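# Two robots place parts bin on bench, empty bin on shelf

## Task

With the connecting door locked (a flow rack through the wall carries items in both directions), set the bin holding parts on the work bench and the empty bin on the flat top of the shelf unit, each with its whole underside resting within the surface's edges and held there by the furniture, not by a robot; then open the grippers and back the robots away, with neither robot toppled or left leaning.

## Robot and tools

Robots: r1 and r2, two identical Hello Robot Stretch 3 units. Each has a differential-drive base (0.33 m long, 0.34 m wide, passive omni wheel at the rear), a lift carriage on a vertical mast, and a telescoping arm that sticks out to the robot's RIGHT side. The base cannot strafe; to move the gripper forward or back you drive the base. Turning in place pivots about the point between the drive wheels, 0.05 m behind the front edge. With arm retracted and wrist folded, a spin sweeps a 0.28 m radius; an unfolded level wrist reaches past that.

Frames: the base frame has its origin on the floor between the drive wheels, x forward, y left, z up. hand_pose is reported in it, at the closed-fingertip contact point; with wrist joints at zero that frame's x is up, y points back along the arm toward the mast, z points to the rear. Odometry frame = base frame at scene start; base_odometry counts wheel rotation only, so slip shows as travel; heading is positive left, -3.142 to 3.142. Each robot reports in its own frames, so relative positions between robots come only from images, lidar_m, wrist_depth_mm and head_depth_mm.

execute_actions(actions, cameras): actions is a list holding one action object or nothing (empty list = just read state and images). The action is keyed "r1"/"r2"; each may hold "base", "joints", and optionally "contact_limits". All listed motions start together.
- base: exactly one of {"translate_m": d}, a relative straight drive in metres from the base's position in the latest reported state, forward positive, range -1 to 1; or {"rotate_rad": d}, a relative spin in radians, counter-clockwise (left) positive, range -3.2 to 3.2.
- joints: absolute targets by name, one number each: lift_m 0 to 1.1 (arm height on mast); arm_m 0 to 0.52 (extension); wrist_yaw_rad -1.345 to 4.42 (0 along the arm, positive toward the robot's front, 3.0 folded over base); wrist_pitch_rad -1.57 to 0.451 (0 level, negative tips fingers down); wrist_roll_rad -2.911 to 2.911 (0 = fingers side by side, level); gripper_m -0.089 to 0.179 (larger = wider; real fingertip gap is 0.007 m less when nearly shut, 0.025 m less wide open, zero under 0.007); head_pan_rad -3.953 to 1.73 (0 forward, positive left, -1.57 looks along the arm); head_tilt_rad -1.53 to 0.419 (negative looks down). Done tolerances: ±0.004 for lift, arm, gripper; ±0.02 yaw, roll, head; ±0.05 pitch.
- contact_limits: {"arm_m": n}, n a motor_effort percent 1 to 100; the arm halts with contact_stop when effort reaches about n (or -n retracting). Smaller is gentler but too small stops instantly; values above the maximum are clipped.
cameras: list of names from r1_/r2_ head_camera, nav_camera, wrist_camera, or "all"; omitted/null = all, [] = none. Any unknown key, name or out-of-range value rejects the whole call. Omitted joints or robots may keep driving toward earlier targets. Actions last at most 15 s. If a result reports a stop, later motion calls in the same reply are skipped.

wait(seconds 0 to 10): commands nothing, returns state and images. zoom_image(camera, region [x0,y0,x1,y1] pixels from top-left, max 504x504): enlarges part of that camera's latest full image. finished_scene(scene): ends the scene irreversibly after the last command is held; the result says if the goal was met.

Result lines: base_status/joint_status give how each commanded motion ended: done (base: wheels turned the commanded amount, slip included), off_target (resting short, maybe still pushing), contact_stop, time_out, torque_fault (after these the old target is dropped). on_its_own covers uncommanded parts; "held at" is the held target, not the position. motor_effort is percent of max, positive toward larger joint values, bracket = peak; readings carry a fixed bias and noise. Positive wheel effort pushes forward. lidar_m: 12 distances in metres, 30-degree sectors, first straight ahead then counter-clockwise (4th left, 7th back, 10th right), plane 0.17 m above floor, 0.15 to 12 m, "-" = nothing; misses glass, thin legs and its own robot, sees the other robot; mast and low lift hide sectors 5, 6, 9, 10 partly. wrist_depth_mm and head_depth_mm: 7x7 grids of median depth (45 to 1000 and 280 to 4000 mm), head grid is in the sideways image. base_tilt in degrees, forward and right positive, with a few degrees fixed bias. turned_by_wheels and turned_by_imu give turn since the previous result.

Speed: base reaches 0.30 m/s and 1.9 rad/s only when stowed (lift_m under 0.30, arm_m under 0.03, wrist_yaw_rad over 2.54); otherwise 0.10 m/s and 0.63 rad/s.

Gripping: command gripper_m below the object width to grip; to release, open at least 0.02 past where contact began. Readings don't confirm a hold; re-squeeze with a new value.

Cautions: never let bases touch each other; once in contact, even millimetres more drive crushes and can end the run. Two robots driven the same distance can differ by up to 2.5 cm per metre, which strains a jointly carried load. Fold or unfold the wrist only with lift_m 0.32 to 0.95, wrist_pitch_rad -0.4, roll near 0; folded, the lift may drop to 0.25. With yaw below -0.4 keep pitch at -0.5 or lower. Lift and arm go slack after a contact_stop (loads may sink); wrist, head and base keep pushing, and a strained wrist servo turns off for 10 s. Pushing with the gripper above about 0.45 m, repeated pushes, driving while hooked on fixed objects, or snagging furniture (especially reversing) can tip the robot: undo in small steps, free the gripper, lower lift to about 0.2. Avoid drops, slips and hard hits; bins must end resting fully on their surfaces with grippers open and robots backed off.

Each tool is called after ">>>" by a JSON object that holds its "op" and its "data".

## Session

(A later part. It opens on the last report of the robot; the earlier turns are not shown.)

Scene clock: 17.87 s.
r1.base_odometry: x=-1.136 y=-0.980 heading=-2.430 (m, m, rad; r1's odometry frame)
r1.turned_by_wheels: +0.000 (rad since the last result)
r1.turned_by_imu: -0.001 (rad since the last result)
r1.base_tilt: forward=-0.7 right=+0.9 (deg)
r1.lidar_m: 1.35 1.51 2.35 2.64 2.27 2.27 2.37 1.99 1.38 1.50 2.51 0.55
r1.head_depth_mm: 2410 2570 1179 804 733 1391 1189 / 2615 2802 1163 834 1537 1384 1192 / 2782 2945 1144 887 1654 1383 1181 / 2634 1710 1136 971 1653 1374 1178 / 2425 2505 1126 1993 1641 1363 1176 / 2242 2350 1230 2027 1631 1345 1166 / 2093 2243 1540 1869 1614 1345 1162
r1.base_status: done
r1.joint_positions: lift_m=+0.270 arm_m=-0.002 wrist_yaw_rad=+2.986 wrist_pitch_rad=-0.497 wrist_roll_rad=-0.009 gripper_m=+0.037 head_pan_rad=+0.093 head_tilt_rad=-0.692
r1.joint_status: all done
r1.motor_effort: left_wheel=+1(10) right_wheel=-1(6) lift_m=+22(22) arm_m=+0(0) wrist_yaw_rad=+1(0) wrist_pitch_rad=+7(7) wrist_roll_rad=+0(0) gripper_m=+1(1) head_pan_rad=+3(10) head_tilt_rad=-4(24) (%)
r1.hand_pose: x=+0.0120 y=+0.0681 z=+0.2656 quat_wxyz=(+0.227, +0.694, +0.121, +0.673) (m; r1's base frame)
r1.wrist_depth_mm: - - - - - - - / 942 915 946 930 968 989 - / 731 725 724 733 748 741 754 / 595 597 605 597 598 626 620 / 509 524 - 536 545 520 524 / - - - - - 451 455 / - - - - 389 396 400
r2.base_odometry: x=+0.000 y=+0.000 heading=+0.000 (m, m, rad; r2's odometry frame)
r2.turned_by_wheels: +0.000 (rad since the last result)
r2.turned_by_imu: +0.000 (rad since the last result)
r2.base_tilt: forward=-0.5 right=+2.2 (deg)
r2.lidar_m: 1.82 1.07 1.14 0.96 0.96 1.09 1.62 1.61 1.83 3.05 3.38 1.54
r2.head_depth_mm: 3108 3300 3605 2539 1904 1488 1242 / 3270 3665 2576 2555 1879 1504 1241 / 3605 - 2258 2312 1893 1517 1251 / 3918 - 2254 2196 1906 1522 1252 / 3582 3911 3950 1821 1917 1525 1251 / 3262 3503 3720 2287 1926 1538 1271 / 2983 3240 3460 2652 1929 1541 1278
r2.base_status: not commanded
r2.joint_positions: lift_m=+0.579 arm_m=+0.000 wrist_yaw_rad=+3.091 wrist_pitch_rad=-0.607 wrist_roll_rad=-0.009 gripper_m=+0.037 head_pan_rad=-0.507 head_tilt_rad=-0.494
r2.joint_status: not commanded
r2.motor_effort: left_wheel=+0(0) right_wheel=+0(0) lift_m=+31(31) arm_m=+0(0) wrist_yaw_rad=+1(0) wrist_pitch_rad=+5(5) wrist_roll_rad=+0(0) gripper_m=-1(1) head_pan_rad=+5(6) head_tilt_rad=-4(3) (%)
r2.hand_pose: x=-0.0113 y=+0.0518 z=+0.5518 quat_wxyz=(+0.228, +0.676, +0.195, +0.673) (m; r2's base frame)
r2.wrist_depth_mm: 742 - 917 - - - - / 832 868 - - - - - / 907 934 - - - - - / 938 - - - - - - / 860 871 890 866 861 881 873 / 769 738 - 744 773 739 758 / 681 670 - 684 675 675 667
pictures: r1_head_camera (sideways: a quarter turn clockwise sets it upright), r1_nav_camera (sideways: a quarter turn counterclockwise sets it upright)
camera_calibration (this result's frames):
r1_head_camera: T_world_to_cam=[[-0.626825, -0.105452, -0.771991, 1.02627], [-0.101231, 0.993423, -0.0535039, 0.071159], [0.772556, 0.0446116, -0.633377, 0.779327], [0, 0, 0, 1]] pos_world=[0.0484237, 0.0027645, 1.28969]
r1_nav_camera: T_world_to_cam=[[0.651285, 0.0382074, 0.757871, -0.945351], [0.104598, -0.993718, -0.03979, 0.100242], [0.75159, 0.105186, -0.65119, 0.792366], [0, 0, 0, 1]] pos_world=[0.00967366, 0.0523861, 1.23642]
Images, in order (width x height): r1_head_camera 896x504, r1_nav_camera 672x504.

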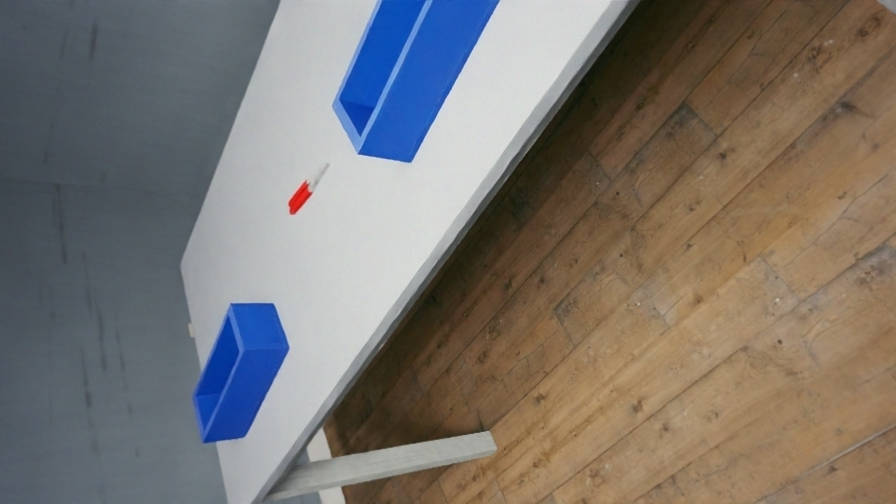

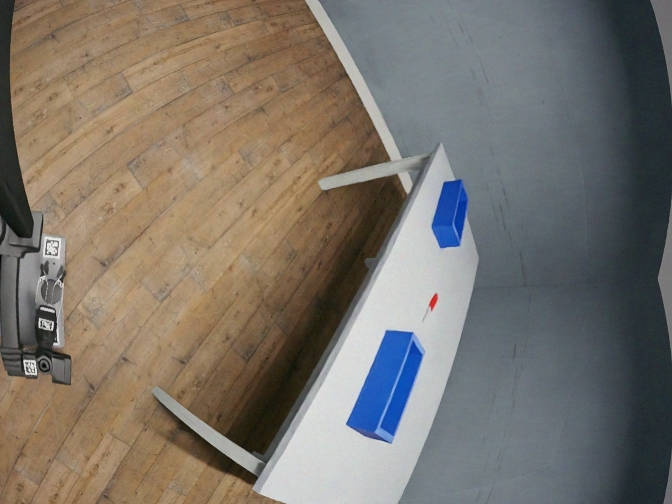

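>>> {"op": "execute_actions", "data": {"actions": [{"r1":{"base":{"rotate_rad":0.842},"joints":{"head_tilt_rad":-0.8,"head_pan_rad":-1.3,"lift_m":0.9,"wrist_pitch_rad":-0.4}}}], "cameras": []}}

>>> {"op": "execute_actions", "data": {"actions": [{"r1":{"base":{"translate_m":0.25},"joints":{"wrist_yaw_rad":0.0,"lift_m":0.95}}}], "cameras": []}}

>>> {"op": "execute_actions", "data": {"actions": [{"r1":{"joints":{"lift_m":1.09,"wrist_pitch_rad":-1.0,"arm_m":0.15,"head_pan_rad":-1.57}}}], "cameras": ["r1_head_camera","r1_wrist_camera"]}}

Scene clock: 24.90 s.
r1.base_odometry: x=-1.136 y=-0.980 heading=-1.588 (m, m, rad; r1's odometry frame)
r1.turned_by_wheels: +0.842 (rad since the last result)
r1.turned_by_imu: +0.831 (rad since the last result)
r1.base_tilt: forward=-0.7 right=+0.9 (deg)
r1.lidar_m: 2.36 2.44 2.34 2.27 2.35 2.05 1.97 1.38 2.60 0.55 1.25 1.52
r1.head_depth_mm: 2053 2263 2217 1814 1555 - 1111 / 2100 2285 963 761 1472 - - / 2161 2316 956 756 1553 - 1137 / 2246 1286 871 776 1548 - 1127 / 2330 1273 844 792 1514 1291 1129 / 2413 1257 844 814 1508 1284 1125 / 2477 1242 860 1651 1499 1277 1122
r1.base_status: done
r1.joint_positions: lift_m=+0.900 arm_m=-0.002 wrist_yaw_rad=+2.986 wrist_pitch_rad=-0.419 wrist_roll_rad=-0.009 gripper_m=+0.037 head_pan_rad=-1.293 head_tilt_rad=-0.790
r1.joint_status: all done
r1.motor_effort: left_wheel=-1(8) right_wheel=+2(10) lift_m=+36(39) arm_m=+1(0) wrist_yaw_rad=+0(1) wrist_pitch_rad=+10(10) wrist_roll_rad=-1(0) gripper_m=+1(0) head_pan_rad=-2(28) head_tilt_rad=-5(16) (%)
r1.hand_pose: x=+0.0136 y=+0.0785 z=+0.9122 quat_wxyz=(+0.200, +0.698, +0.094, +0.681) (m; r1's base frame)
r1.wrist_depth_mm: - - - - - - - / - - - - - - - / - - - - - - - / - - - - - - - / - - - - - - - / - - - - - - - / - - - - - - -
r2.base_odometry: x=+0.000 y=+0.000 heading=+0.000 (m, m, rad; r2's odometry frame)
r2.turned_by_wheels: +0.000 (rad since the last result)
r2.turned_by_imu: +0.000 (rad since the last result)
r2.base_tilt: forward=-0.7 right=+2.0 (deg)
r2.lidar_m: 1.82 1.08 1.14 0.96 0.96 1.08 1.62 1.61 1.83 3.05 3.37 1.54
r2.head_depth_mm: 3107 3347 3448 2525 1881 1501 1240 / 3331 3540 2570 2538 1912 1513 1242 / 3659 3972 2259 2322 1917 1497 1245 / 3762 - 2249 2187 1925 1525 1260 / 3555 3850 3990 1833 1894 1526 1255 / 3269 3505 3713 2274 1940 1519 1259 / 3054 3178 3448 2659 1956 1543 1261
r2.base_status: not commanded
r2.joint_positions: lift_m=+0.579 arm_m=+0.000 wrist_yaw_rad=+3.091 wrist_pitch_rad=-0.607 wrist_roll_rad=-0.009 gripper_m=+0.037 head_pan_rad=-0.507 head_tilt_rad=-0.494
r2.joint_status: not commanded
r2.motor_effort: left_wheel=+1(0) right_wheel=+0(0) lift_m=+31(31) arm_m=+0(0) wrist_yaw_rad=+1(0) wrist_pitch_rad=+5(5) wrist_roll_rad=+0(0) gripper_m=+0(0) head_pan_rad=+6(5) head_tilt_rad=-4(4) (%)
r2.hand_pose: x=-0.0113 y=+0.0518 z=+0.5518 quat_wxyz=(+0.228, +0.676, +0.195, +0.673) (m; r2's base frame)
r2.wrist_depth_mm: 764 - 907 - - - - / 830 874 - - - - - / 888 981 - - - - - / 962 - - - - - - / 845 847 862 847 851 840 847 / 761 733 - 770 775 747 746 / 667 665 - 681 648 668 668
pictures: none
No camera images: the call's "cameras" was empty. Leave "cameras" out to get every camera's image.

Scene clock: 28.37 s.
r1.base_odometry: x=-1.140 y=-1.230 heading=-1.588 (m, m, rad; r1's odometry frame)
r1.turned_by_wheels: +0.000 (rad since the last result)
r1.turned_by_imu: -0.001 (rad since the last result)
r1.base_tilt: forward=-0.7 right=+0.9 (deg)
r1.lidar_m: 2.10 2.18 2.34 2.27 2.35 2.31 1.62 1.63 0.60 1.21 1.25 1.28
r1.head_depth_mm: 2035 2243 975 807 - - - / 2114 2298 844 776 - - - / 2162 2331 838 755 1522 1308 1135 / 2262 1283 840 775 1527 1300 1133 / 2319 1269 934 794 1520 1290 1133 / 2378 1260 933 815 1499 1282 1128 / 2471 1247 922 1659 1499 1291 1119
r1.base_status: done
r1.joint_positions: lift_m=+0.950 arm_m=-0.002 wrist_yaw_rad=+0.002 wrist_pitch_rad=-0.418 wrist_roll_rad=-0.009 gripper_m=+0.037 head_pan_rad=-1.293 head_tilt_rad=-0.790
r1.joint_status: all done
r1.motor_effort: left_wheel=-1(3) right_wheel=+2(7) lift_m=+35(37) arm_m=+0(0) wrist_yaw_rad=-1(2) wrist_pitch_rad=+9(10) wrist_roll_rad=+0(0) gripper_m=+0(0) head_pan_rad=-2(2) head_tilt_rad=-4(5) (%)
r1.hand_pose: x=-0.0210 y=-0.3674 z=+0.9623 quat_wxyz=(+0.695, +0.148, -0.688, -0.146) (m; r1's base frame)
r1.wrist_depth_mm: - - - - - - - / 913 928 957 970 - - - / 665 634 564 559 701 - - / 543 508 509 509 551 - - / 437 444 455 454 468 457 - / - - - - - 407 - / - - - - - - -
r2.base_odometry: x=+0.000 y=+0.000 heading=+0.000 (m, m, rad; r2's odometry frame)
r2.turned_by_wheels: +0.000 (rad since the last result)
r2.turned_by_imu: +0.000 (rad since the last result)
r2.base_tilt: forward=-0.7 right=+2.0 (deg)
r2.lidar_m: 1.82 1.08 1.14 0.96 0.96 1.09 1.62 1.62 1.84 3.06 3.36 1.54
r2.head_depth_mm: 3074 3333 3538 2567 1870 1497 1236 / 3317 3571 2582 2583 1888 1512 1247 / 3628 3906 2259 2294 1918 1502 1252 / 3833 - 2261 2215 1928 1517 1255 / 3594 3947 3949 1834 1913 1519 1257 / 3278 3503 3730 2280 1933 1521 1266 / 2978 3257 3382 2678 1939 1540 1263
r2.base_status: not commanded
r2.joint_positions: lift_m=+0.579 arm_m=+0.000 wrist_yaw_rad=+3.091 wrist_pitch_rad=-0.607 wrist_roll_rad=-0.009 gripper_m=+0.037 head_pan_rad=-0.507 head_tilt_rad=-0.494
r2.joint_status: not commanded
r2.motor_effort: left_wheel=+0(0) right_wheel=+0(1) lift_m=+31(31) arm_m=+0(0) wrist_yaw_rad=+0(1) wrist_pitch_rad=+5(5) wrist_roll_rad=+0(0) gripper_m=+0(0) head_pan_rad=+5(5) head_tilt_rad=-4(4) (%)
r2.hand_pose: x=-0.0113 y=+0.0518 z=+0.5518 quat_wxyz=(+0.228, +0.676, +0.195, +0.673) (m; r2's base frame)
r2.wrist_depth_mm: 758 - 954 - - - - / 835 848 - - - - - / 919 970 - - - - - / 914 - - - - - - / 839 866 871 860 862 857 877 / 766 741 - 751 773 736 766 / 665 657 - 695 670 667 665
pictures: none
No camera images: the call's "cameras" was empty. Leave "cameras" out to get every camera's image.

Scene clock: 30.73 s.
r1.base_odometry: x=-1.140 y=-1.230 heading=-1.588 (m, m, rad; r1's odometry frame)
r1.turned_by_wheels: +0.000 (rad since the last result)
r1.turned_by_imu: -0.001 (rad since the last result)
r1.base_tilt: forward=-0.7 right=+1.0 (deg)
r1.lidar_m: 2.10 2.19 2.35 2.26 2.36 2.31 1.62 1.63 0.60 1.21 1.25 1.29
r1.head_depth_mm: - 2474 2274 764 1469 1318 1150 / - 2329 942 763 1458 1242 1143 / - - - 755 1536 1305 1144 / 2120 2304 784 754 1525 1302 1136 / 2171 2290 827 769 1511 1296 1132 / 2180 2338 825 763 1508 1287 1127 / 2174 1239 890 758 1504 1289 1118
r1.base_status: not commanded
r1.joint_positions: lift_m=+1.090 arm_m=+0.150 wrist_yaw_rad=+0.001 wrist_pitch_rad=-1.005 wrist_roll_rad=-0.009 gripper_m=+0.037 head_pan_rad=-1.563 head_tilt_rad=-0.790
r1.joint_status: all done
r1.motor_effort: left_wheel=-1(2) right_wheel=+2(2) lift_m=+36(38) arm_m=+3(3) wrist_yaw_rad=+1(1) wrist_pitch_rad=+3(9) wrist_roll_rad=+0(0) gripper_m=+1(1) head_pan_rad=-2(16) head_tilt_rad=-5(4) (%)
r1.hand_pose: x=-0.0215 y=-0.4116 z=+0.9991 quat_wxyz=(+0.622, +0.343, -0.616, -0.339) (m; r1's base frame)
r1.wrist_depth_mm: 524 431 460 472 520 526 - / 485 468 452 457 477 486 - / 456 455 451 454 453 450 - / - 443 437 434 429 432 - / - - - - 824 - - / - - - - - - - / - - - - - - -
r2.base_odometry: x=+0.000 y=+0.000 heading=+0.000 (m, m, rad; r2's odometry frame)
r2.turned_by_wheels: +0.000 (rad since the last result)
r2.turned_by_imu: +0.000 (rad since the last result)
r2.base_tilt: forward=-0.6 right=+1.9 (deg)
r2.lidar_m: 1.82 1.08 1.14 0.96 0.96 1.08 1.62 1.62 1.83 3.05 3.37 1.54
r2.head_depth_mm: 3076 3294 3562 2543 1893 1507 1239 / 3337 3667 2607 2560 1889 1503 1246 / 3587 3877 2249 2314 1911 1501 1247 / 3855 - 2290 2186 1913 1523 1251 / 3626 3849 3984 1822 1907 1536 1256 / 3228 3496 3672 2284 1922 1518 1257 / 2995 3194 3404 2705 1944 1533 1270
r2.base_status: not commanded
r2.joint_positions: lift_m=+0.579 arm_m=+0.000 wrist_yaw_rad=+3.091 wrist_pitch_rad=-0.607 wrist_roll_rad=-0.009 gripper_m=+0.037 head_pan_rad=-0.507 head_tilt_rad=-0.494
r2.joint_status: not commanded
r2.motor_effort: left_wheel=+0(1) right_wheel=+1(0) lift_m=+31(31) arm_m=+0(0) wrist_yaw_rad=+0(1) wrist_pitch_rad=+5(5) wrist_roll_rad=+0(0) gripper_m=+0(0) head_pan_rad=+5(6) head_tilt_rad=-4(3) (%)
r2.hand_pose: x=-0.0113 y=+0.0518 z=+0.5518 quat_wxyz=(+0.228, +0.676, +0.195, +0.673) (m; r2's base frame)
r2.wrist_depth_mm: 771 - 932 - - - - / 810 845 - - - - - / 860 943 - - - - - / 934 - - - - - - / 853 863 868 824 843 849 850 / 746 749 - 757 763 755 754 / 673 682 - 683 647 676 671
pictures: r1_head_camera (sideways: a quarter turn clockwise sets it upright), r1_wrist_camera
camera_calibration (this result's frames):
r1_head_camera: T_world_to_cam=[[-0.0523345, 0.706166, -0.706109, 0.936904], [0.998393, 0.0215925, -0.0524034, 0.0630119], [-0.0217589, -0.707717, -0.706161, 0.878843], [0, 0, 0, 1]] pos_world=[0.0052445, -0.0409986, 1.28546]
r1_wrist_camera: T_world_to_cam=[[-0.998601, -0.0527735, 0.00342433, -0.0471224], [-0.0502363, 0.926371, -0.373246, 0.78294], [0.0165253, -0.372895, -0.927726, 0.939551], [0, 0, 0, 1]] pos_world=[-0.0232508, -0.377426, 1.16404]
Images, in order (width x height): r1_head_camera 896x504, r1_wrist_camera 644x364.

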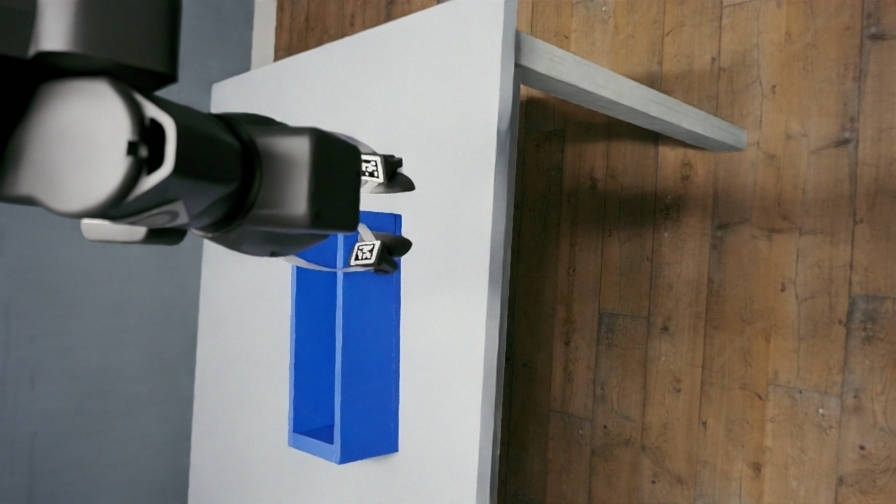

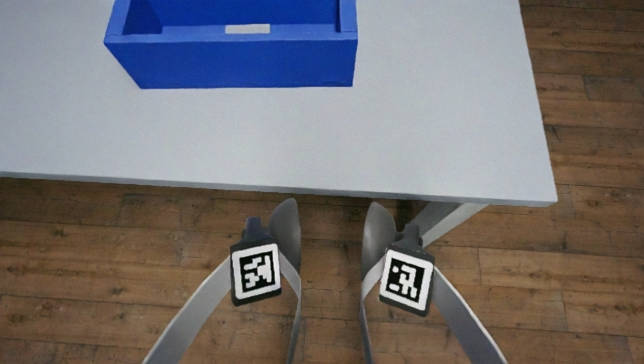

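>>> {"op": "execute_actions", "data": {"actions": [{"r1":{"base":{"rotate_rad":-0.22},"joints":{"arm_m":0.25}}}], "cameras": ["r1_wrist_camera"]}}

>>> {"op": "execute_actions", "data": {"actions": [{"r1":{"base":{"translate_m":0.8},"joints":{"arm_m":0.15}}}], "cameras": []}}

>>> {"op": "execute_actions", "data": {"actions": [{"r1":{"base":{"rotate_rad":0.22}}}], "cameras": ["r1_head_camera","r1_wrist_camera"]}}

Scene clock: 33.00 s.
r1.base_odometry: x=-1.140 y=-1.230 heading=-1.808 (m, m, rad; r1's odometry frame)
r1.turned_by_wheels: -0.220 (rad since the last result)
r1.turned_by_imu: -0.219 (rad since the last result)
r1.base_tilt: forward=-0.7 right=+0.9 (deg)
r1.lidar_m: 1.28 2.10 2.50 2.27 2.27 2.52 2.23 1.62 2.62 0.60 1.21 1.31
r1.head_depth_mm: 2410 2652 2379 1861 1546 1325 1149 / 2390 2608 2349 1759 1546 1309 1146 / - - 921 780 1030 1263 1143 / 2118 2348 911 773 1533 1296 1140 / 2157 2312 938 746 1517 1298 1130 / 2116 2253 818 742 1499 1292 1128 / 2073 2195 808 737 1459 1285 1122
r1.base_status: done
r1.joint_positions: lift_m=+1.090 arm_m=+0.250 wrist_yaw_rad=+0.001 wrist_pitch_rad=-1.006 wrist_roll_rad=-0.009 gripper_m=+0.037 head_pan_rad=-1.563 head_tilt_rad=-0.790
r1.joint_status: all done
r1.motor_effort: left_wheel=+1(5) right_wheel=-2(5) lift_m=+35(36) arm_m=+3(3) wrist_yaw_rad=+1(1) wrist_pitch_rad=+3(3) wrist_roll_rad=-1(0) gripper_m=+0(1) head_pan_rad=-2(2) head_tilt_rad=-5(5) (%)
r1.hand_pose: x=-0.0215 y=-0.5116 z=+0.9991 quat_wxyz=(+0.622, +0.343, -0.616, -0.340) (m; r1's base frame)
r1.wrist_depth_mm: 524 524 519 523 - - - / 406 432 470 485 - - - / 435 384 442 454 463 - - / 410 421 431 426 431 - - / 406 406 410 405 415 - - / 387 394 - - - - - / - - - - - - -
r2.base_odometry: x=+0.000 y=+0.000 heading=+0.000 (m, m, rad; r2's odometry frame)
r2.turned_by_wheels: +0.000 (rad since the last result)
r2.turned_by_imu: +0.000 (rad since the last result)
r2.base_tilt: forward=-0.5 right=+2.3 (deg)
r2.lidar_m: 1.82 1.08 1.14 0.96 0.96 1.09 1.61 1.62 1.83 3.04 3.37 1.54
r2.head_depth_mm: 3080 3338 3551 2541 1894 1498 1237 / 3324 3622 2539 2532 1894 1503 1248 / 3652 3941 2262 2307 1905 1518 1256 / 3903 - 2266 2196 1903 1519 1252 / 3561 3827 3929 1844 1904 1521 1261 / 3274 3539 3725 2298 1952 1525 1255 / 2983 3214 3418 2673 1962 1540 1262
r2.base_status: not commanded
r2.joint_positions: lift_m=+0.579 arm_m=+0.000 wrist_yaw_rad=+3.091 wrist_pitch_rad=-0.607 wrist_roll_rad=-0.009 gripper_m=+0.037 head_pan_rad=-0.507 head_tilt_rad=-0.494
r2.joint_status: not commanded
r2.motor_effort: left_wheel=+0(0) right_wheel=+1(0) lift_m=+31(31) arm_m=+0(0) wrist_yaw_rad=+1(0) wrist_pitch_rad=+5(5) wrist_roll_rad=+0(0) gripper_m=+0(0) head_pan_rad=+6(5) head_tilt_rad=-5(3) (%)
r2.hand_pose: x=-0.0113 y=+0.0518 z=+0.5518 quat_wxyz=(+0.228, +0.676, +0.195, +0.673) (m; r2's base frame)
r2.wrist_depth_mm: 749 - 912 - - - - / 810 855 - - - - - / 892 968 - - - - - / 920 - - - - - - / 843 864 884 853 846 886 846 / 735 761 - 761 744 733 732 / 657 667 - 687 665 685 663
pictures: r1_wrist_camera
camera_calibration (this result's frames):
r1_wrist_camera: T_world_to_cam=[[-0.998609, -0.0526128, 0.00340786, -0.0523164], [-0.0500863, 0.926498, -0.372952, 0.87527], [0.0164647, -0.372604, -0.927845, 0.90252], [0, 0, 0, 1]] pos_world=[-0.0232643, -0.477406, 1.16401]
Images, in order (width x height): r1_wrist_camera 644x364.

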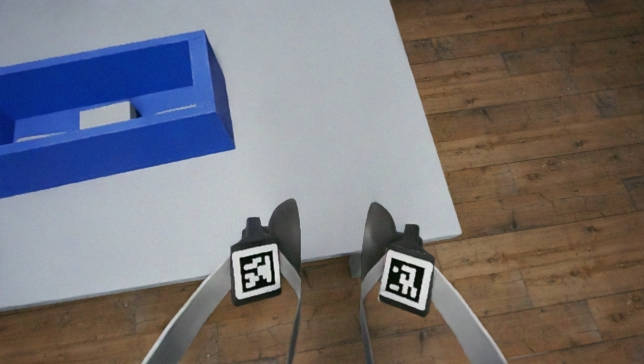

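Scene clock: 42.40 s.
r1.base_odometry: x=-1.328 y=-2.007 heading=-1.808 (m, m, rad; r1's odometry frame)
r1.turned_by_wheels: +0.000 (rad since the last result)
r1.turned_by_imu: -0.004 (rad since the last result)
r1.base_tilt: forward=-0.6 right=+0.9 (deg)
r1.lidar_m: 1.31 1.32 1.56 2.44 2.45 2.89 3.02 1.09 1.17 1.03 1.03 0.53
r1.head_depth_mm: - 2470 977 767 667 1323 1145 / - 2426 947 760 644 1317 1148 / - - - 756 643 1300 1139 / 2039 2262 930 751 619 1301 1133 / 1988 2230 943 707 619 1291 1126 / 1952 2156 931 664 615 1259 1122 / 1919 2153 927 668 611 1234 1120
r1.base_status: done
r1.joint_positions: lift_m=+1.090 arm_m=+0.150 wrist_yaw_rad=+0.001 wrist_pitch_rad=-1.006 wrist_roll_rad=-0.009 gripper_m=+0.037 head_pan_rad=-1.563 head_tilt_rad=-0.790
r1.joint_status: all done
r1.motor_effort: left_wheel=+2(6) right_wheel=-2(3) lift_m=+35(36) arm_m=-2(2) wrist_yaw_rad=+0(0) wrist_pitch_rad=+3(3) wrist_roll_rad=-1(0) gripper_m=+0(0) head_pan_rad=-2(2) head_tilt_rad=-5(5) (%)
r1.hand_pose: x=-0.0215 y=-0.4120 z=+0.9991 quat_wxyz=(+0.622, +0.343, -0.616, -0.340) (m; r1's base frame)
r1.wrist_depth_mm: 522 513 524 513 519 518 518 / 486 486 488 484 479 483 471 / 378 391 440 448 455 450 443 / 417 417 394 427 427 429 423 / 358 399 404 400 406 401 401 / 387 382 382 377 - 380 - / 366 367 370 - - - -
r2.base_odometry: x=+0.000 y=+0.000 heading=+0.000 (m, m, rad; r2's odometry frame)
r2.turned_by_wheels: +0.000 (rad since the last result)
r2.turned_by_imu: +0.000 (rad since the last result)
r2.base_tilt: forward=-0.6 right=+2.0 (deg)
r2.lidar_m: 1.82 1.08 1.14 0.96 0.96 1.08 1.62 1.61 1.83 3.06 3.37 1.54
r2.head_depth_mm: 3059 3327 3527 2565 1886 1496 1239 / 3261 3588 2551 2557 1883 1510 1248 / 3636 3989 2264 2334 1892 1501 1257 / 3854 - 2262 2205 1899 1525 1255 / 3575 3810 - 1827 1898 1522 1266 / 3270 3527 3691 2279 1926 1532 1265 / 2991 3198 3427 2623 1931 1541 1263
r2.base_status: not commanded
r2.joint_positions: lift_m=+0.579 arm_m=+0.000 wrist_yaw_rad=+3.091 wrist_pitch_rad=-0.607 wrist_roll_rad=-0.009 gripper_m=+0.037 head_pan_rad=-0.507 head_tilt_rad=-0.494
r2.joint_status: not commanded
r2.motor_effort: left_wheel=+0(1) right_wheel=+1(0) lift_m=+31(31) arm_m=+0(0) wrist_yaw_rad=+0(1) wrist_pitch_rad=+5(5) wrist_roll_rad=+0(0) gripper_m=+0(0) head_pan_rad=+6(5) head_tilt_rad=-4(4) (%)
r2.hand_pose: x=-0.0113 y=+0.0518 z=+0.5518 quat_wxyz=(+0.228, +0.676, +0.195, +0.673) (m; r2's base frame)
r2.wrist_depth_mm: 769 - 921 - - - - / 835 899 - - - - - / 875 973 - - - - - / 960 - - - - - - / 879 841 886 859 864 847 848 / 751 745 - 751 758 757 763 / 674 677 - 681 667 663 671
pictures: none
No camera images: the call's "cameras" was empty. Leave "cameras" out to get every camera's image.

Scene clock: 43.63 s.
r1.base_odometry: x=-1.328 y=-2.007 heading=-1.588 (m, m, rad; r1's odometry frame)
r1.turned_by_wheels: +0.220 (rad since the last result)
r1.turned_by_imu: +0.218 (rad since the last result)
r1.base_tilt: forward=-0.7 right=+1.0 (deg)
r1.lidar_m: 1.31 1.36 1.86 2.44 2.53 3.14 2.36 1.09 1.07 1.03 0.53 0.53
r1.head_depth_mm: - 2317 974 764 632 1284 1149 / - 2272 944 759 627 1287 1149 / - - - 754 626 1285 1144 / 1963 2225 930 661 623 1303 1132 / 1985 2222 938 672 616 1284 1127 / 2016 2236 932 668 614 1288 1127 / 2007 2263 922 661 611 1278 1110
r1.base_status: done
r1.joint_positions: lift_m=+1.090 arm_m=+0.150 wrist_yaw_rad=+0.001 wrist_pitch_rad=-1.006 wrist_roll_rad=-0.009 gripper_m=+0.037 head_pan_rad=-1.563 head_tilt_rad=-0.790
r1.joint_status: not commanded
r1.motor_effort: left_wheel=-1(5) right_wheel=+2(7) lift_m=+36(36) arm_m=-2(2) wrist_yaw_rad=+0(0) wrist_pitch_rad=+3(3) wrist_roll_rad=-1(0) gripper_m=+0(1) head_pan_rad=-1(2) head_tilt_rad=-4(4) (%)
r1.hand_pose: x=-0.0215 y=-0.4120 z=+0.9991 quat_wxyz=(+0.622, +0.343, -0.616, -0.340) (m; r1's base frame)
r1.wrist_depth_mm: 541 526 522 521 518 512 521 / 499 491 485 486 482 471 479 / 444 416 428 437 451 455 453 / 366 372 379 414 430 426 427 / 406 403 405 406 405 403 402 / 387 383 380 383 - 381 385 / - - - 367 364 364 363
r2.base_odometry: x=+0.000 y=+0.000 heading=+0.000 (m, m, rad; r2's odometry frame)
r2.turned_by_wheels: +0.000 (rad since the last result)
r2.turned_by_imu: +0.000 (rad since the last result)
r2.base_tilt: forward=-0.6 right=+2.0 (deg)
r2.lidar_m: 1.83 1.08 1.14 0.96 0.96 1.08 1.62 1.62 1.84 3.04 3.35 1.54
r2.head_depth_mm: 3037 3328 3511 2515 1881 1498 1245 / 3318 3604 2558 2556 1879 1500 1239 / 3606 - 2252 2293 1892 1503 1249 / 3878 - 2281 2216 1912 1517 1253 / 3632 3880 3971 1833 1917 1520 1261 / 3189 3537 3702 2289 1928 1534 1257 / 3009 3197 3404 2604 1946 1536 1266
r2.base_status: not commanded
r2.joint_positions: lift_m=+0.579 arm_m=+0.000 wrist_yaw_rad=+3.091 wrist_pitch_rad=-0.607 wrist_roll_rad=-0.009 gripper_m=+0.037 head_pan_rad=-0.507 head_tilt_rad=-0.494
r2.joint_status: not commanded
r2.motor_effort: left_wheel=+0(1) right_wheel=+0(1) lift_m=+31(31) arm_m=+0(0) wrist_yaw_rad=+1(1) wrist_pitch_rad=+5(5) wrist_roll_rad=+1(0) gripper_m=+0(0) head_pan_rad=+5(6) head_tilt_rad=-3(4) (%)
r2.hand_pose: x=-0.0113 y=+0.0518 z=+0.5518 quat_wxyz=(+0.228, +0.676, +0.195, +0.673) (m; r2's base frame)
r2.wrist_depth_mm: 788 - 891 - - - - / 816 888 - - - - - / 899 948 - - - - - / 982 - - - - - - / 853 845 885 874 846 859 844 / 757 780 - 746 759 741 750 / 660 673 - 687 667 674 664
pictures: r1_head_camera (sideways: a quarter turn clockwise sets it upright), r1_wrist_camera
camera_calibration (this result's frames):
r1_head_camera: T_world_to_cam=[[-0.0523145, 0.706173, -0.706104, 0.936897], [0.998393, 0.0215644, -0.0524033, 0.0630117], [-0.0217791, -0.707711, -0.706166, 0.87885], [0, 0, 0, 1]] pos_world=[0.00524333, -0.0409985, 1.28546]
r1_wrist_camera: T_world_to_cam=[[-0.998609, -0.0526134, 0.00340015, -0.0470699], [-0.0500864, 0.926554, -0.372813, 0.782891], [0.0164645, -0.372465, -0.9279, 0.939719], [0, 0, 0, 1]] pos_world=[-0.0232643, -0.377855, 1.164]
Images, in order (width x height): r1_head_camera 896x504, r1_wrist_camera 644x364.

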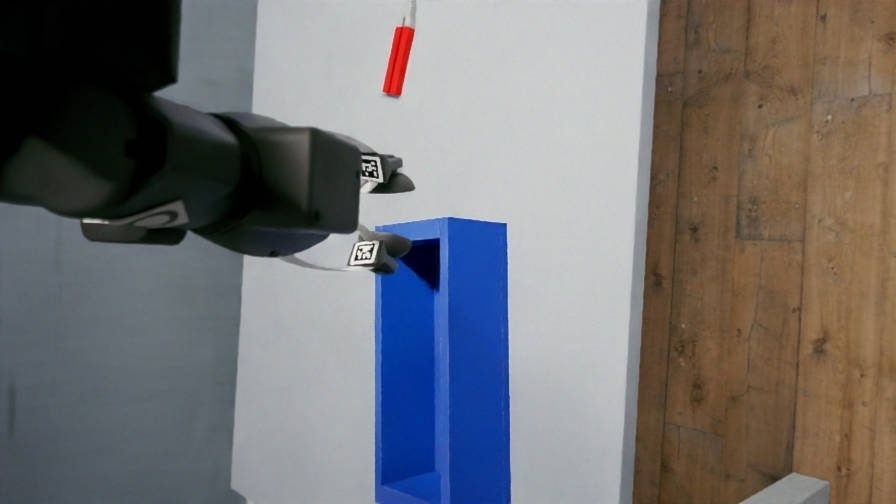

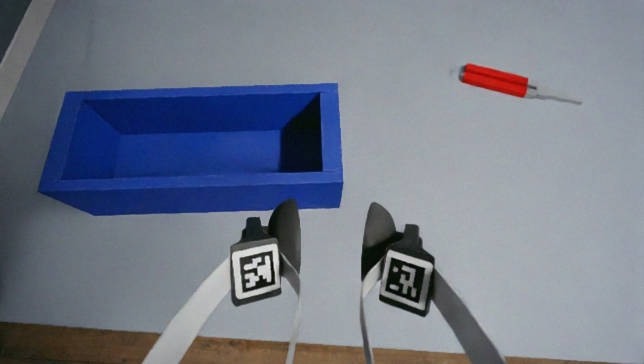

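>>> {"op": "execute_actions", "data": {"actions": [{"r1":{"base":{"translate_m":0.125},"joints":{"wrist_pitch_rad":-1.57,"wrist_roll_rad":1.57,"gripper_m":0.179,"arm_m":0.38,"lift_m":1.1}},"r2":{"base":{"rotate_rad":1.92},"joints":{"wrist_pitch_rad":-0.4,"lift_m":0.9,"head_pan_rad":-1.4,"head_tilt_rad":-0.6}}}], "cameras": ["r1_head_camera","r1_wrist_camera","r2_head_camera"]}}

Scene clock: 48.13 s.
r1.base_odometry: x=-1.330 y=-2.132 heading=-1.588 (m, m, rad; r1's odometry frame)
r1.turned_by_wheels: +0.000 (rad since the last result)
r1.turned_by_imu: -0.001 (rad since the last result)
r1.base_tilt: forward=-0.7 right=+0.9 (deg)
r1.lidar_m: 1.19 1.23 1.69 2.44 2.53 3.28 2.49 1.21 1.07 1.03 0.45 1.23
r1.head_depth_mm: 1973 2241 974 769 634 1291 1151 / 1955 2269 965 675 628 1289 1150 / - 2320 955 668 624 1287 1139 / 1947 2208 950 662 621 1307 1139 / 2010 2247 938 690 618 1298 1127 / 1999 2247 931 690 614 1285 1104 / 2029 2289 2170 734 611 825 1104
r1.base_status: done
r1.joint_positions: lift_m=+1.100 arm_m=+0.380 wrist_yaw_rad=+0.001 wrist_pitch_rad=-1.553 wrist_roll_rad=+1.566 gripper_m=+0.179 head_pan_rad=-1.563 head_tilt_rad=-0.791
r1.joint_status: all done
joint sent to its limit — the command would take r1.wrist_pitch_rad past its lower limit, so that joint was sent only as far as its limit.
r1.motor_effort: left_wheel=-1(3) right_wheel=+2(6) lift_m=+36(36) arm_m=+3(4) wrist_yaw_rad=+0(1) wrist_pitch_rad=-4(3) wrist_roll_rad=+2(2) gripper_m=+1(86) head_pan_rad=-2(2) head_tilt_rad=-5(4) (%)
r1.hand_pose: x=-0.0216 y=-0.5048 z=+0.9818 quat_wxyz=(+0.002, +0.002, -0.713, -0.701) (m; r1's base frame)
r1.wrist_depth_mm: 361 359 350 349 348 - - / 372 364 349 355 358 356 - / 384 379 363 361 365 - - / 396 389 372 372 378 - - / 404 400 384 383 392 - - / 418 416 396 395 398 - - / 431 433 418 323 409 - -
r2.base_odometry: x=+0.000 y=+0.000 heading=+1.920 (m, m, rad; r2's odometry frame)
r2.turned_by_wheels: +1.920 (rad since the last result)
r2.turned_by_imu: +1.950 (rad since the last result)
r2.base_tilt: forward=-0.5 right=+2.2 (deg)
r2.lidar_m: 0.96 1.01 1.43 1.61 1.70 2.41 3.35 1.97 1.54 1.08 1.08 0.98
r2.head_depth_mm: 2564 2849 3005 2154 1697 1428 - / 2653 2932 3024 2183 1696 1445 - / 2682 2992 3021 2195 1719 1481 - / 2730 3115 2658 1589 1626 1498 - / 2638 2756 2613 1998 1713 1420 1199 / 1967 2044 1614 2006 1748 1417 1203 / 1619 1666 1635 1751 1703 1421 1201
r2.base_status: done
r2.joint_positions: lift_m=+0.900 arm_m=+0.000 wrist_yaw_rad=+3.091 wrist_pitch_rad=-0.419 wrist_roll_rad=-0.009 gripper_m=+0.037 head_pan_rad=-1.393 head_tilt_rad=-0.592
r2.joint_status: all done
r2.motor_effort: left_wheel=-1(5) right_wheel=+2(3) lift_m=+39(42) arm_m=+0(0) wrist_yaw_rad=+0(0) wrist_pitch_rad=+9(11) wrist_roll_rad=+0(0) gripper_m=+0(0) head_pan_rad=-5(60) head_tilt_rad=-4(20) (%)
r2.hand_pose: x=-0.0100 y=+0.0793 z=+0.9121 quat_wxyz=(+0.164, +0.692, +0.131, +0.691) (m; r2's base frame)
r2.wrist_depth_mm: - - - - - - - / - - - - - - - / - - - - - - - / - - - - - - - / - - - - - - - / - - - - - - - / - - - - - - -
pictures: r1_head_camera (sideways: a quarter turn clockwise sets it upright), r1_wrist_camera, r2_head_camera (sideways: a quarter turn clockwise sets it upright)
camera_calibration (this result's frames):
r1_head_camera: T_world_to_cam=[[-0.0522831, 0.706179, -0.7061, 0.936892], [0.998394, 0.0215203, -0.0524032, 0.0630116], [-0.0218106, -0.707706, -0.70617, 0.878855], [0, 0, 0, 1]] pos_world=[0.0052415, -0.0409983, 1.28546]
r1_wrist_camera: T_world_to_cam=[[-0.0419793, 0.998234, -0.0420345, 0.543747], [0.98269, 0.0488505, 0.178699, -0.0998289], [0.180437, -0.0338052, -0.983005, 1.1177], [0, 0, 0, 1]] pos_world=[-0.080747, -0.500126, 1.1394]
r2_head_camera: T_world_to_cam=[[-0.0827347, 0.583768, -0.807694, 1.07426], [0.982165, 0.185076, 0.0331588, -0.0484465], [0.168842, -0.790545, -0.588668, 0.722416], [0, 0, 0, 1]] pos_world=[0.0144873, -0.0470514, 1.29455]
Images, in order (width x height): r1_head_camera 896x504, r1_wrist_camera 644x364, r2_head_camera 896x504.

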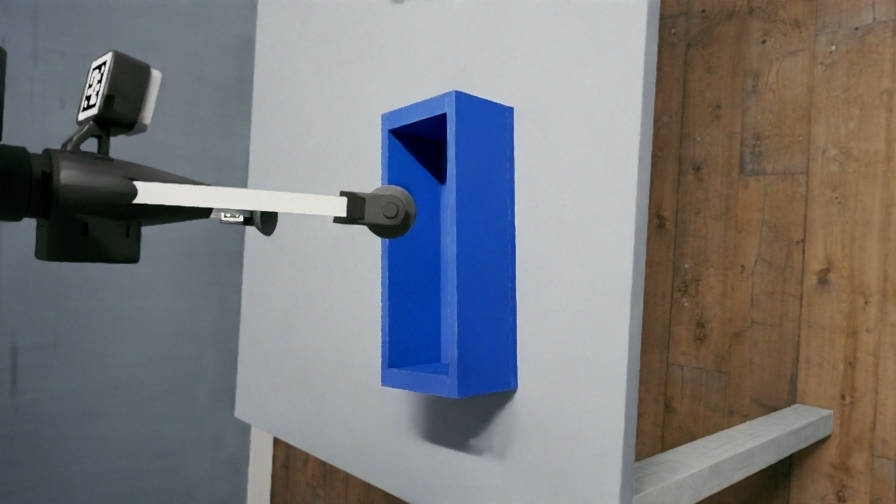

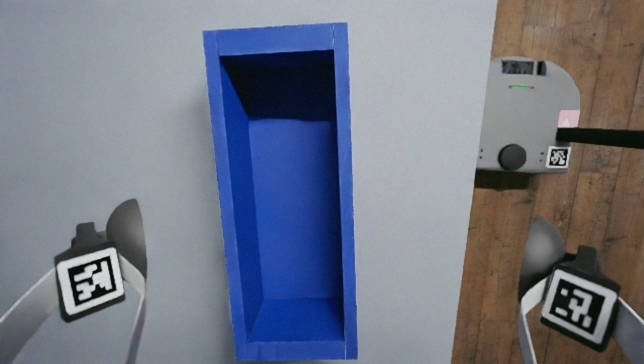

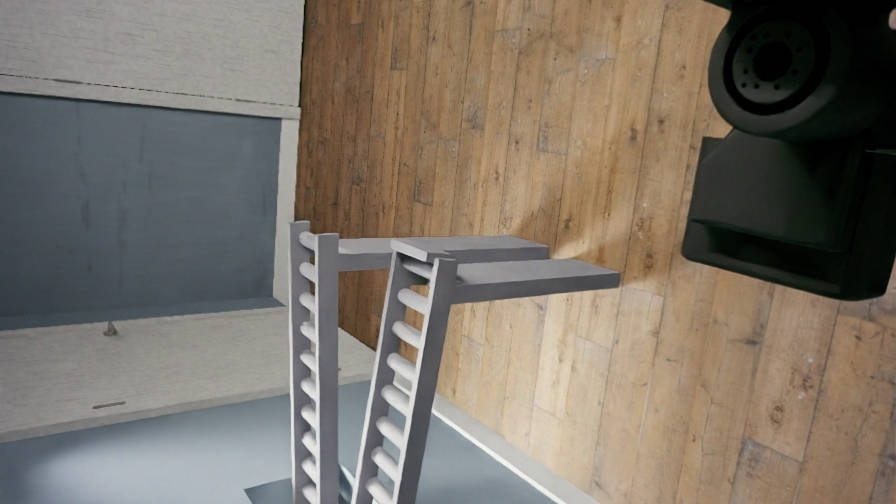

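>>> {"op": "execute_actions", "data": {"actions": [{"r1":{"joints":{"arm_m":0.415,"lift_m":0.98,"wrist_roll_rad":1.52}},"r2":{"base":{"rotate_rad":-0.98}}}], "cameras": ["r1_head_camera","r1_wrist_camera"]}}

Scene clock: 50.90 s.
r1.base_odometry: x=-1.330 y=-2.132 heading=-1.588 (m, m, rad; r1's odometry frame)
r1.turned_by_wheels: +0.000 (rad since the last result)
r1.turned_by_imu: -0.001 (rad since the last result)
r1.base_tilt: forward=-0.7 right=+1.0 (deg)
r1.lidar_m: 1.19 1.23 1.69 2.44 2.53 3.27 2.49 1.21 1.07 1.03 0.45 1.23
r1.head_depth_mm: 1902 - 973 766 633 1292 1151 / - 2280 931 674 627 1288 1142 / - - 928 667 626 1289 1142 / 1994 2213 947 690 621 1299 1138 / 2022 2232 936 691 617 1304 1132 / 2007 2252 929 691 615 1283 1111 / 2012 2289 2178 737 610 824 1102
r1.base_status: not commanded
r1.joint_positions: lift_m=+0.980 arm_m=+0.415 wrist_yaw_rad=+0.001 wrist_pitch_rad=-1.554 wrist_roll_rad=+1.525 gripper_m=+0.179 head_pan_rad=-1.563 head_tilt_rad=-0.791
r1.joint_status: all done
r1.motor_effort: left_wheel=-1(1) right_wheel=+2(2) lift_m=+22(30) arm_m=+3(2) wrist_yaw_rad=+0(0) wrist_pitch_rad=-4(4) wrist_roll_rad=-3(6) gripper_m=+1(1) head_pan_rad=-1(2) head_tilt_rad=-4(5) (%)
r1.hand_pose: x=-0.0216 y=-0.5396 z=+0.8624 quat_wxyz=(+0.017, +0.016, -0.713, -0.701) (m; r1's base frame)
r1.wrist_depth_mm: 247 246 171 190 166 236 235 / 253 253 204 238 201 241 240 / 263 259 204 244 239 250 248 / 268 266 204 253 247 256 622 / 276 273 240 258 249 262 - / - 284 240 268 247 272 - / 297 293 239 273 270 280 -
r2.base_odometry: x=+0.000 y=+0.000 heading=+0.940 (m, m, rad; r2's odometry frame)
r2.turned_by_wheels: -0.980 (rad since the last result)
r2.turned_by_imu: -0.994 (rad since the last result)
r2.base_tilt: forward=-0.5 right=+2.0 (deg)
r2.lidar_m: 1.23 0.97 0.96 1.03 1.55 1.61 1.74 2.62 3.36 1.53 1.57 1.08
r2.head_depth_mm: 3141 3489 2839 2168 1702 1438 - / 3441 3591 2548 2193 1699 1436 - / 3834 - 2091 2143 1724 1482 - / 3773 - 1960 2045 1733 1483 - / 3453 3787 1799 2000 1734 1418 1200 / 3158 3441 3138 2234 1737 1420 1204 / 2918 3094 3168 2243 1748 1426 1204
r2.base_status: done
r2.joint_positions: lift_m=+0.900 arm_m=+0.000 wrist_yaw_rad=+3.091 wrist_pitch_rad=-0.419 wrist_roll_rad=-0.009 gripper_m=+0.037 head_pan_rad=-1.393 head_tilt_rad=-0.592
r2.joint_status: not commanded
r2.motor_effort: left_wheel=+1(5) right_wheel=-2(3) lift_m=+39(39) arm_m=+0(0) wrist_yaw_rad=+0(1) wrist_pitch_rad=+9(10) wrist_roll_rad=+1(0) gripper_m=+0(0) head_pan_rad=-4(5) head_tilt_rad=-4(4) (%)
r2.hand_pose: x=-0.0100 y=+0.0793 z=+0.9121 quat_wxyz=(+0.164, +0.692, +0.131, +0.691) (m; r2's base frame)
r2.wrist_depth_mm: - - - - 883 799 745 / - - - - 935 856 745 / - - - - - 908 799 / - - - - - - 837 / - - - - - - 886 / - - - - - - - / - - - - - - -
pictures: r1_head_camera (sideways: a quarter turn clockwise sets it upright), r1_wrist_camera
camera_calibration (this result's frames):
r1_head_camera: T_world_to_cam=[[-0.0522831, 0.706179, -0.7061, 0.936892], [0.998394, 0.0215203, -0.0524032, 0.0630116], [-0.0218106, -0.707706, -0.70617, 0.878855], [0, 0, 0, 1]] pos_world=[0.0052415, -0.0409983, 1.28546]
r1_wrist_camera: T_world_to_cam=[[-0.0834715, 0.99565, -0.0413985, 0.570695], [0.979933, 0.0895582, 0.178077, -0.0543394], [0.18101, -0.0257034, -0.983145, 1.00366], [0, 0, 0, 1]] pos_world=[-0.080788, -0.537548, 1.02005]
Images, in order (width x height): r1_head_camera 896x504, r1_wrist_camera 644x364.

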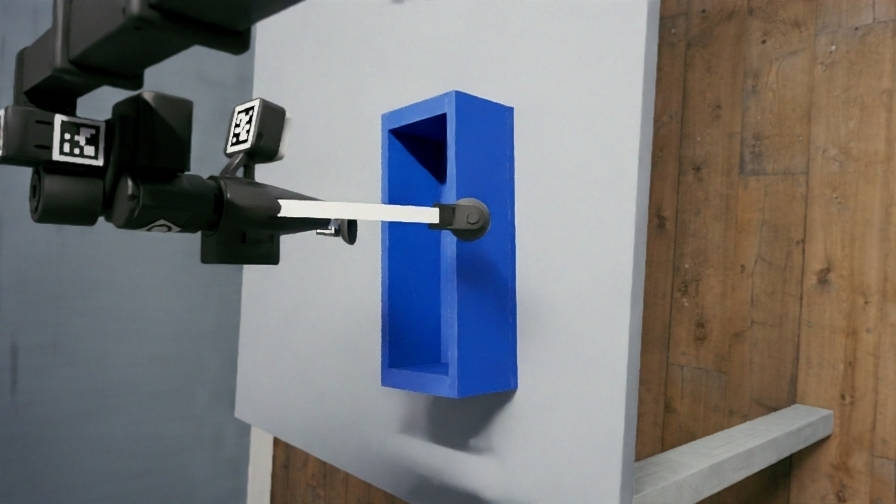

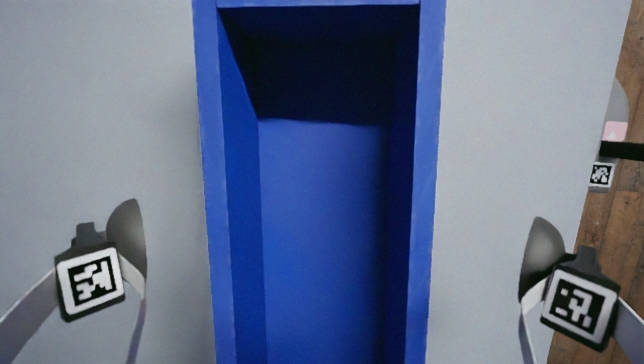

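>>> {"op": "execute_actions", "data": {"actions": [{"r1":{"base":{"translate_m":0.02},"joints":{"arm_m":0.423,"lift_m":0.915}},"r2":{"base":{"translate_m":0.72}}}], "cameras": ["r1_head_camera","r1_wrist_camera"]}}

>>> {"op": "execute_actions", "data": {"actions": [{"r1":{"joints":{"gripper_m":0.06}},"r2":{"base":{"rotate_rad":0.95}}}], "cameras": ["r1_head_camera","r1_wrist_camera"]}}

Scene clock: 59.53 s.
r1.base_odometry: x=-1.330 y=-2.152 heading=-1.588 (m, m, rad; r1's odometry frame)
r1.turned_by_wheels: +0.000 (rad since the last result)
r1.turned_by_imu: -0.002 (rad since the last result)
r1.base_tilt: forward=-0.7 right=+1.0 (deg)
r1.lidar_m: 1.17 1.21 1.65 2.44 2.54 3.28 2.52 1.23 1.07 1.03 0.44 1.21
r1.head_depth_mm: 1973 2133 - 745 617 1286 1149 / 1950 - 932 672 630 1283 1147 / 1996 - 891 698 625 1280 1139 / 1995 2236 927 693 620 1301 1137 / 1996 2211 942 655 619 1301 1128 / 2009 2234 931 719 616 1288 1104 / 2007 2279 2270 734 612 812 1128
r1.base_status: done
r1.joint_positions: lift_m=+0.915 arm_m=+0.423 wrist_yaw_rad=+0.001 wrist_pitch_rad=-1.554 wrist_roll_rad=+1.525 gripper_m=+0.179 head_pan_rad=-1.563 head_tilt_rad=-0.791
r1.joint_status: all done
r1.motor_effort: left_wheel=-1(1) right_wheel=+2(8) lift_m=+22(23) arm_m=+3(3) wrist_yaw_rad=+0(1) wrist_pitch_rad=-4(4) wrist_roll_rad=-3(3) gripper_m=+1(1) head_pan_rad=-2(2) head_tilt_rad=-5(5) (%)
r1.hand_pose: x=-0.0216 y=-0.5476 z=+0.7974 quat_wxyz=(+0.017, +0.016, -0.712, -0.701) (m; r1's base frame)
r1.wrist_depth_mm: 185 182 147 170 167 97 175 / 189 187 147 175 173 98 179 / 195 192 147 180 178 105 185 / 201 199 148 185 182 105 190 / 207 111 147 191 187 107 195 / - 210 147 196 193 110 199 / 222 217 148 203 199 119 209
r2.base_odometry: x=+0.425 y=+0.581 heading=+0.940 (m, m, rad; r2's odometry frame)
r2.turned_by_wheels: +0.000 (rad since the last result)
r2.turned_by_imu: +0.001 (rad since the last result)
r2.base_tilt: forward=-0.5 right=+2.1 (deg)
r2.lidar_m: 0.67 0.53 0.53 0.57 0.86 2.20 2.37 3.55 2.10 1.53 0.45 0.50
r2.head_depth_mm: 3604 3893 1668 1787 1692 1437 - / 3660 - 1780 1932 1710 1441 - / 3385 3841 3056 2190 1720 1489 - / 3059 3394 3103 2222 1718 1485 - / 2830 3035 3100 2211 1739 1421 1202 / 2503 2794 2947 2242 1731 1385 1144 / 2353 2521 2733 2270 1753 818 742
r2.base_status: done
r2.joint_positions: lift_m=+0.900 arm_m=+0.000 wrist_yaw_rad=+3.091 wrist_pitch_rad=-0.419 wrist_roll_rad=-0.009 gripper_m=+0.037 head_pan_rad=-1.393 head_tilt_rad=-0.592
r2.joint_status: not commanded
r2.motor_effort: left_wheel=+1(5) right_wheel=-1(3) lift_m=+39(39) arm_m=+0(0) wrist_yaw_rad=+0(1) wrist_pitch_rad=+10(9) wrist_roll_rad=+0(0) gripper_m=-1(0) head_pan_rad=-5(5) head_tilt_rad=-5(5) (%)
r2.hand_pose: x=-0.0100 y=+0.0793 z=+0.9121 quat_wxyz=(+0.164, +0.692, +0.131, +0.691) (m; r2's base frame)
r2.wrist_depth_mm: - - 670 580 512 459 422 / - - 731 648 552 491 439 / - - 799 685 600 519 452 / - - 896 781 638 558 496 / - - - 853 696 607 524 / - - - - 740 655 558 / - - - - 893 726 608
pictures: r1_head_camera (sideways: a quarter turn clockwise sets it upright), r1_wrist_camera
camera_calibration (this result's frames):
r1_head_camera: T_world_to_cam=[[-0.0522832, 0.706179, -0.7061, 0.936892], [0.998394, 0.0215204, -0.0524032, 0.0630116], [-0.0218105, -0.707706, -0.70617, 0.878855], [0, 0, 0, 1]] pos_world=[0.00524151, -0.0409983, 1.28546]
r1_wrist_camera: T_world_to_cam=[[-0.0834728, 0.995655, -0.041264, 0.575829], [0.979932, 0.0895354, 0.178089, -0.0420736], [0.18101, -0.0255704, -0.983149, 0.939634], [0, 0, 0, 1]] pos_world=[-0.080788, -0.545534, 0.955054]
Images, in order (width x height): r1_head_camera 896x504, r1_wrist_camera 644x364.

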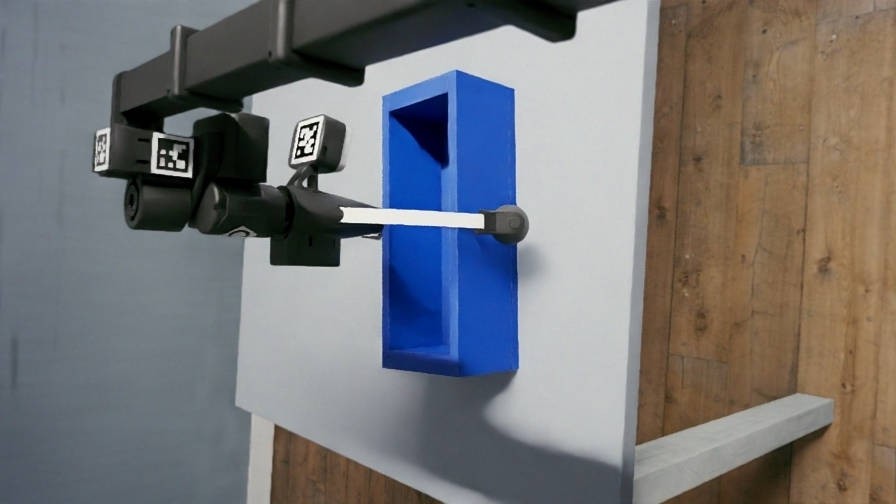

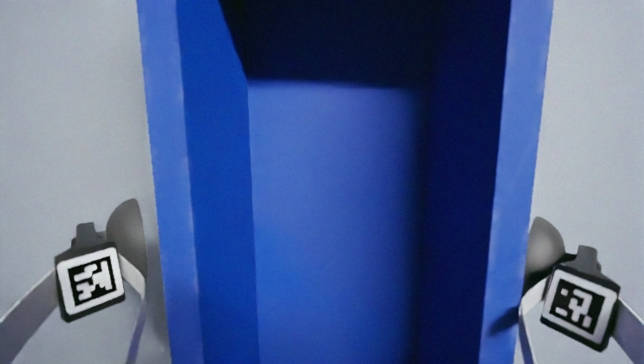

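Scene clock: 62.00 s.
r1.base_odometry: x=-1.330 y=-2.152 heading=-1.588 (m, m, rad; r1's odometry frame)
r1.turned_by_wheels: +0.000 (rad since the last result)
r1.turned_by_imu: -0.001 (rad since the last result)
r1.base_tilt: forward=-0.6 right=+0.9 (deg)
r1.lidar_m: 1.17 1.21 1.65 2.44 2.53 3.28 2.52 1.22 1.07 1.03 0.44 1.21
r1.head_depth_mm: 1970 2161 - 744 617 1289 1150 / 1955 - 951 674 629 1290 1142 / 1991 - 913 670 627 1280 1132 / 2004 2211 916 696 624 1296 1138 / 2009 2224 944 657 618 1299 1129 / 1996 2260 933 721 614 1290 1108 / 2012 2300 2262 738 612 817 1124
r1.base_status: not commanded
r1.joint_positions: lift_m=+0.916 arm_m=+0.423 wrist_yaw_rad=+0.001 wrist_pitch_rad=-1.561 wrist_roll_rad=+1.518 gripper_m=+0.065 head_pan_rad=-1.563 head_tilt_rad=-0.791
r1.joint_status: gripper_m off_target (ended at +0.065, target +0.060)
r1.motor_effort: left_wheel=-1(2) right_wheel=+2(2) lift_m=+12(22) arm_m=+3(3) wrist_yaw_rad=+0(0) wrist_pitch_rad=+0(4) wrist_roll_rad=+1(4) gripper_m=-31(100) head_pan_rad=-1(2) head_tilt_rad=-4(5) (%)
r1.hand_pose: x=-0.0216 y=-0.5458 z=+0.7980 quat_wxyz=(+0.019, +0.019, -0.710, -0.704) (m; r1's base frame)
r1.wrist_depth_mm: 188 185 153 174 171 101 179 / 193 190 153 178 175 102 183 / 198 195 155 183 181 109 188 / 206 202 154 188 184 109 194 / 211 114 155 195 190 111 199 / 217 118 156 200 196 114 204 / 227 224 156 206 195 119 214
r2.base_odometry: x=+0.425 y=+0.581 heading=+1.890 (m, m, rad; r2's odometry frame)
r2.turned_by_wheels: +0.950 (rad since the last result)
r2.turned_by_imu: +0.964 (rad since the last result)
r2.base_tilt: forward=-0.7 right=+1.9 (deg)
r2.lidar_m: 0.53 0.55 0.76 2.19 2.29 3.18 2.68 1.53 0.46 0.45 0.73 0.55
r2.head_depth_mm: 2103 2320 2615 2082 1599 811 - / 2152 2376 2650 2046 968 861 - / 2185 2418 2743 1027 1663 1452 - / 2198 2402 2628 2062 1658 841 - / 1524 1614 1700 1582 1576 1310 1203 / 1157 1211 1267 1175 980 1314 1205 / 922 961 989 1111 989 1030 1119
r2.base_status: done
r2.joint_positions: lift_m=+0.900 arm_m=+0.000 wrist_yaw_rad=+3.091 wrist_pitch_rad=-0.419 wrist_roll_rad=-0.009 gripper_m=+0.037 head_pan_rad=-1.393 head_tilt_rad=-0.593
r2.joint_status: not commanded
r2.motor_effort: left_wheel=-1(4) right_wheel=+2(6) lift_m=+39(39) arm_m=+0(0) wrist_yaw_rad=+0(0) wrist_pitch_rad=+9(10) wrist_roll_rad=+0(0) gripper_m=+0(0) head_pan_rad=-4(4) head_tilt_rad=-5(5) (%)
r2.hand_pose: x=-0.0100 y=+0.0793 z=+0.9121 quat_wxyz=(+0.164, +0.692, +0.131, +0.691) (m; r2's base frame)
r2.wrist_depth_mm: - - - - - 782 564 / - - - - - 792 573 / - - - - - 819 567 / - - - - - 830 593 / - - - - - 824 595 / - - - - - 847 611 / - - - - - 865 605
pictures: r1_head_camera (sideways: a quarter turn clockwise sets it upright), r1_wrist_camera
camera_calibration (this result's frames):
r1_head_camera: T_world_to_cam=[[-0.0522819, 0.706268, -0.706011, 0.936776], [0.998394, 0.0215243, -0.0524015, 0.0630094], [-0.0218131, -0.707617, -0.706259, 0.878971], [0, 0, 0, 1]] pos_world=[0.00524138, -0.0409963, 1.28546]
r1_wrist_camera: T_world_to_cam=[[-0.0904624, 0.995316, -0.0341056, 0.567978], [0.9793, 0.095129, 0.17867, -0.0397511], [0.181077, -0.0172367, -0.983318, 0.944942], [0, 0, 0, 1]] pos_world=[-0.0807987, -0.545248, 0.955652]
Images, in order (width x height): r1_head_camera 896x504, r1_wrist_camera 644x364.

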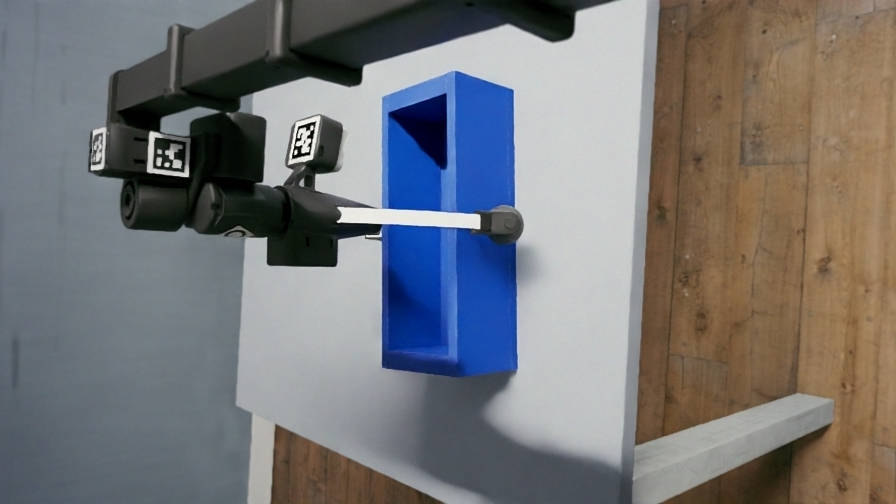

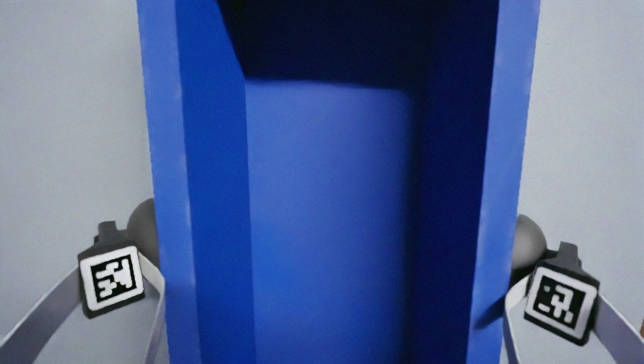

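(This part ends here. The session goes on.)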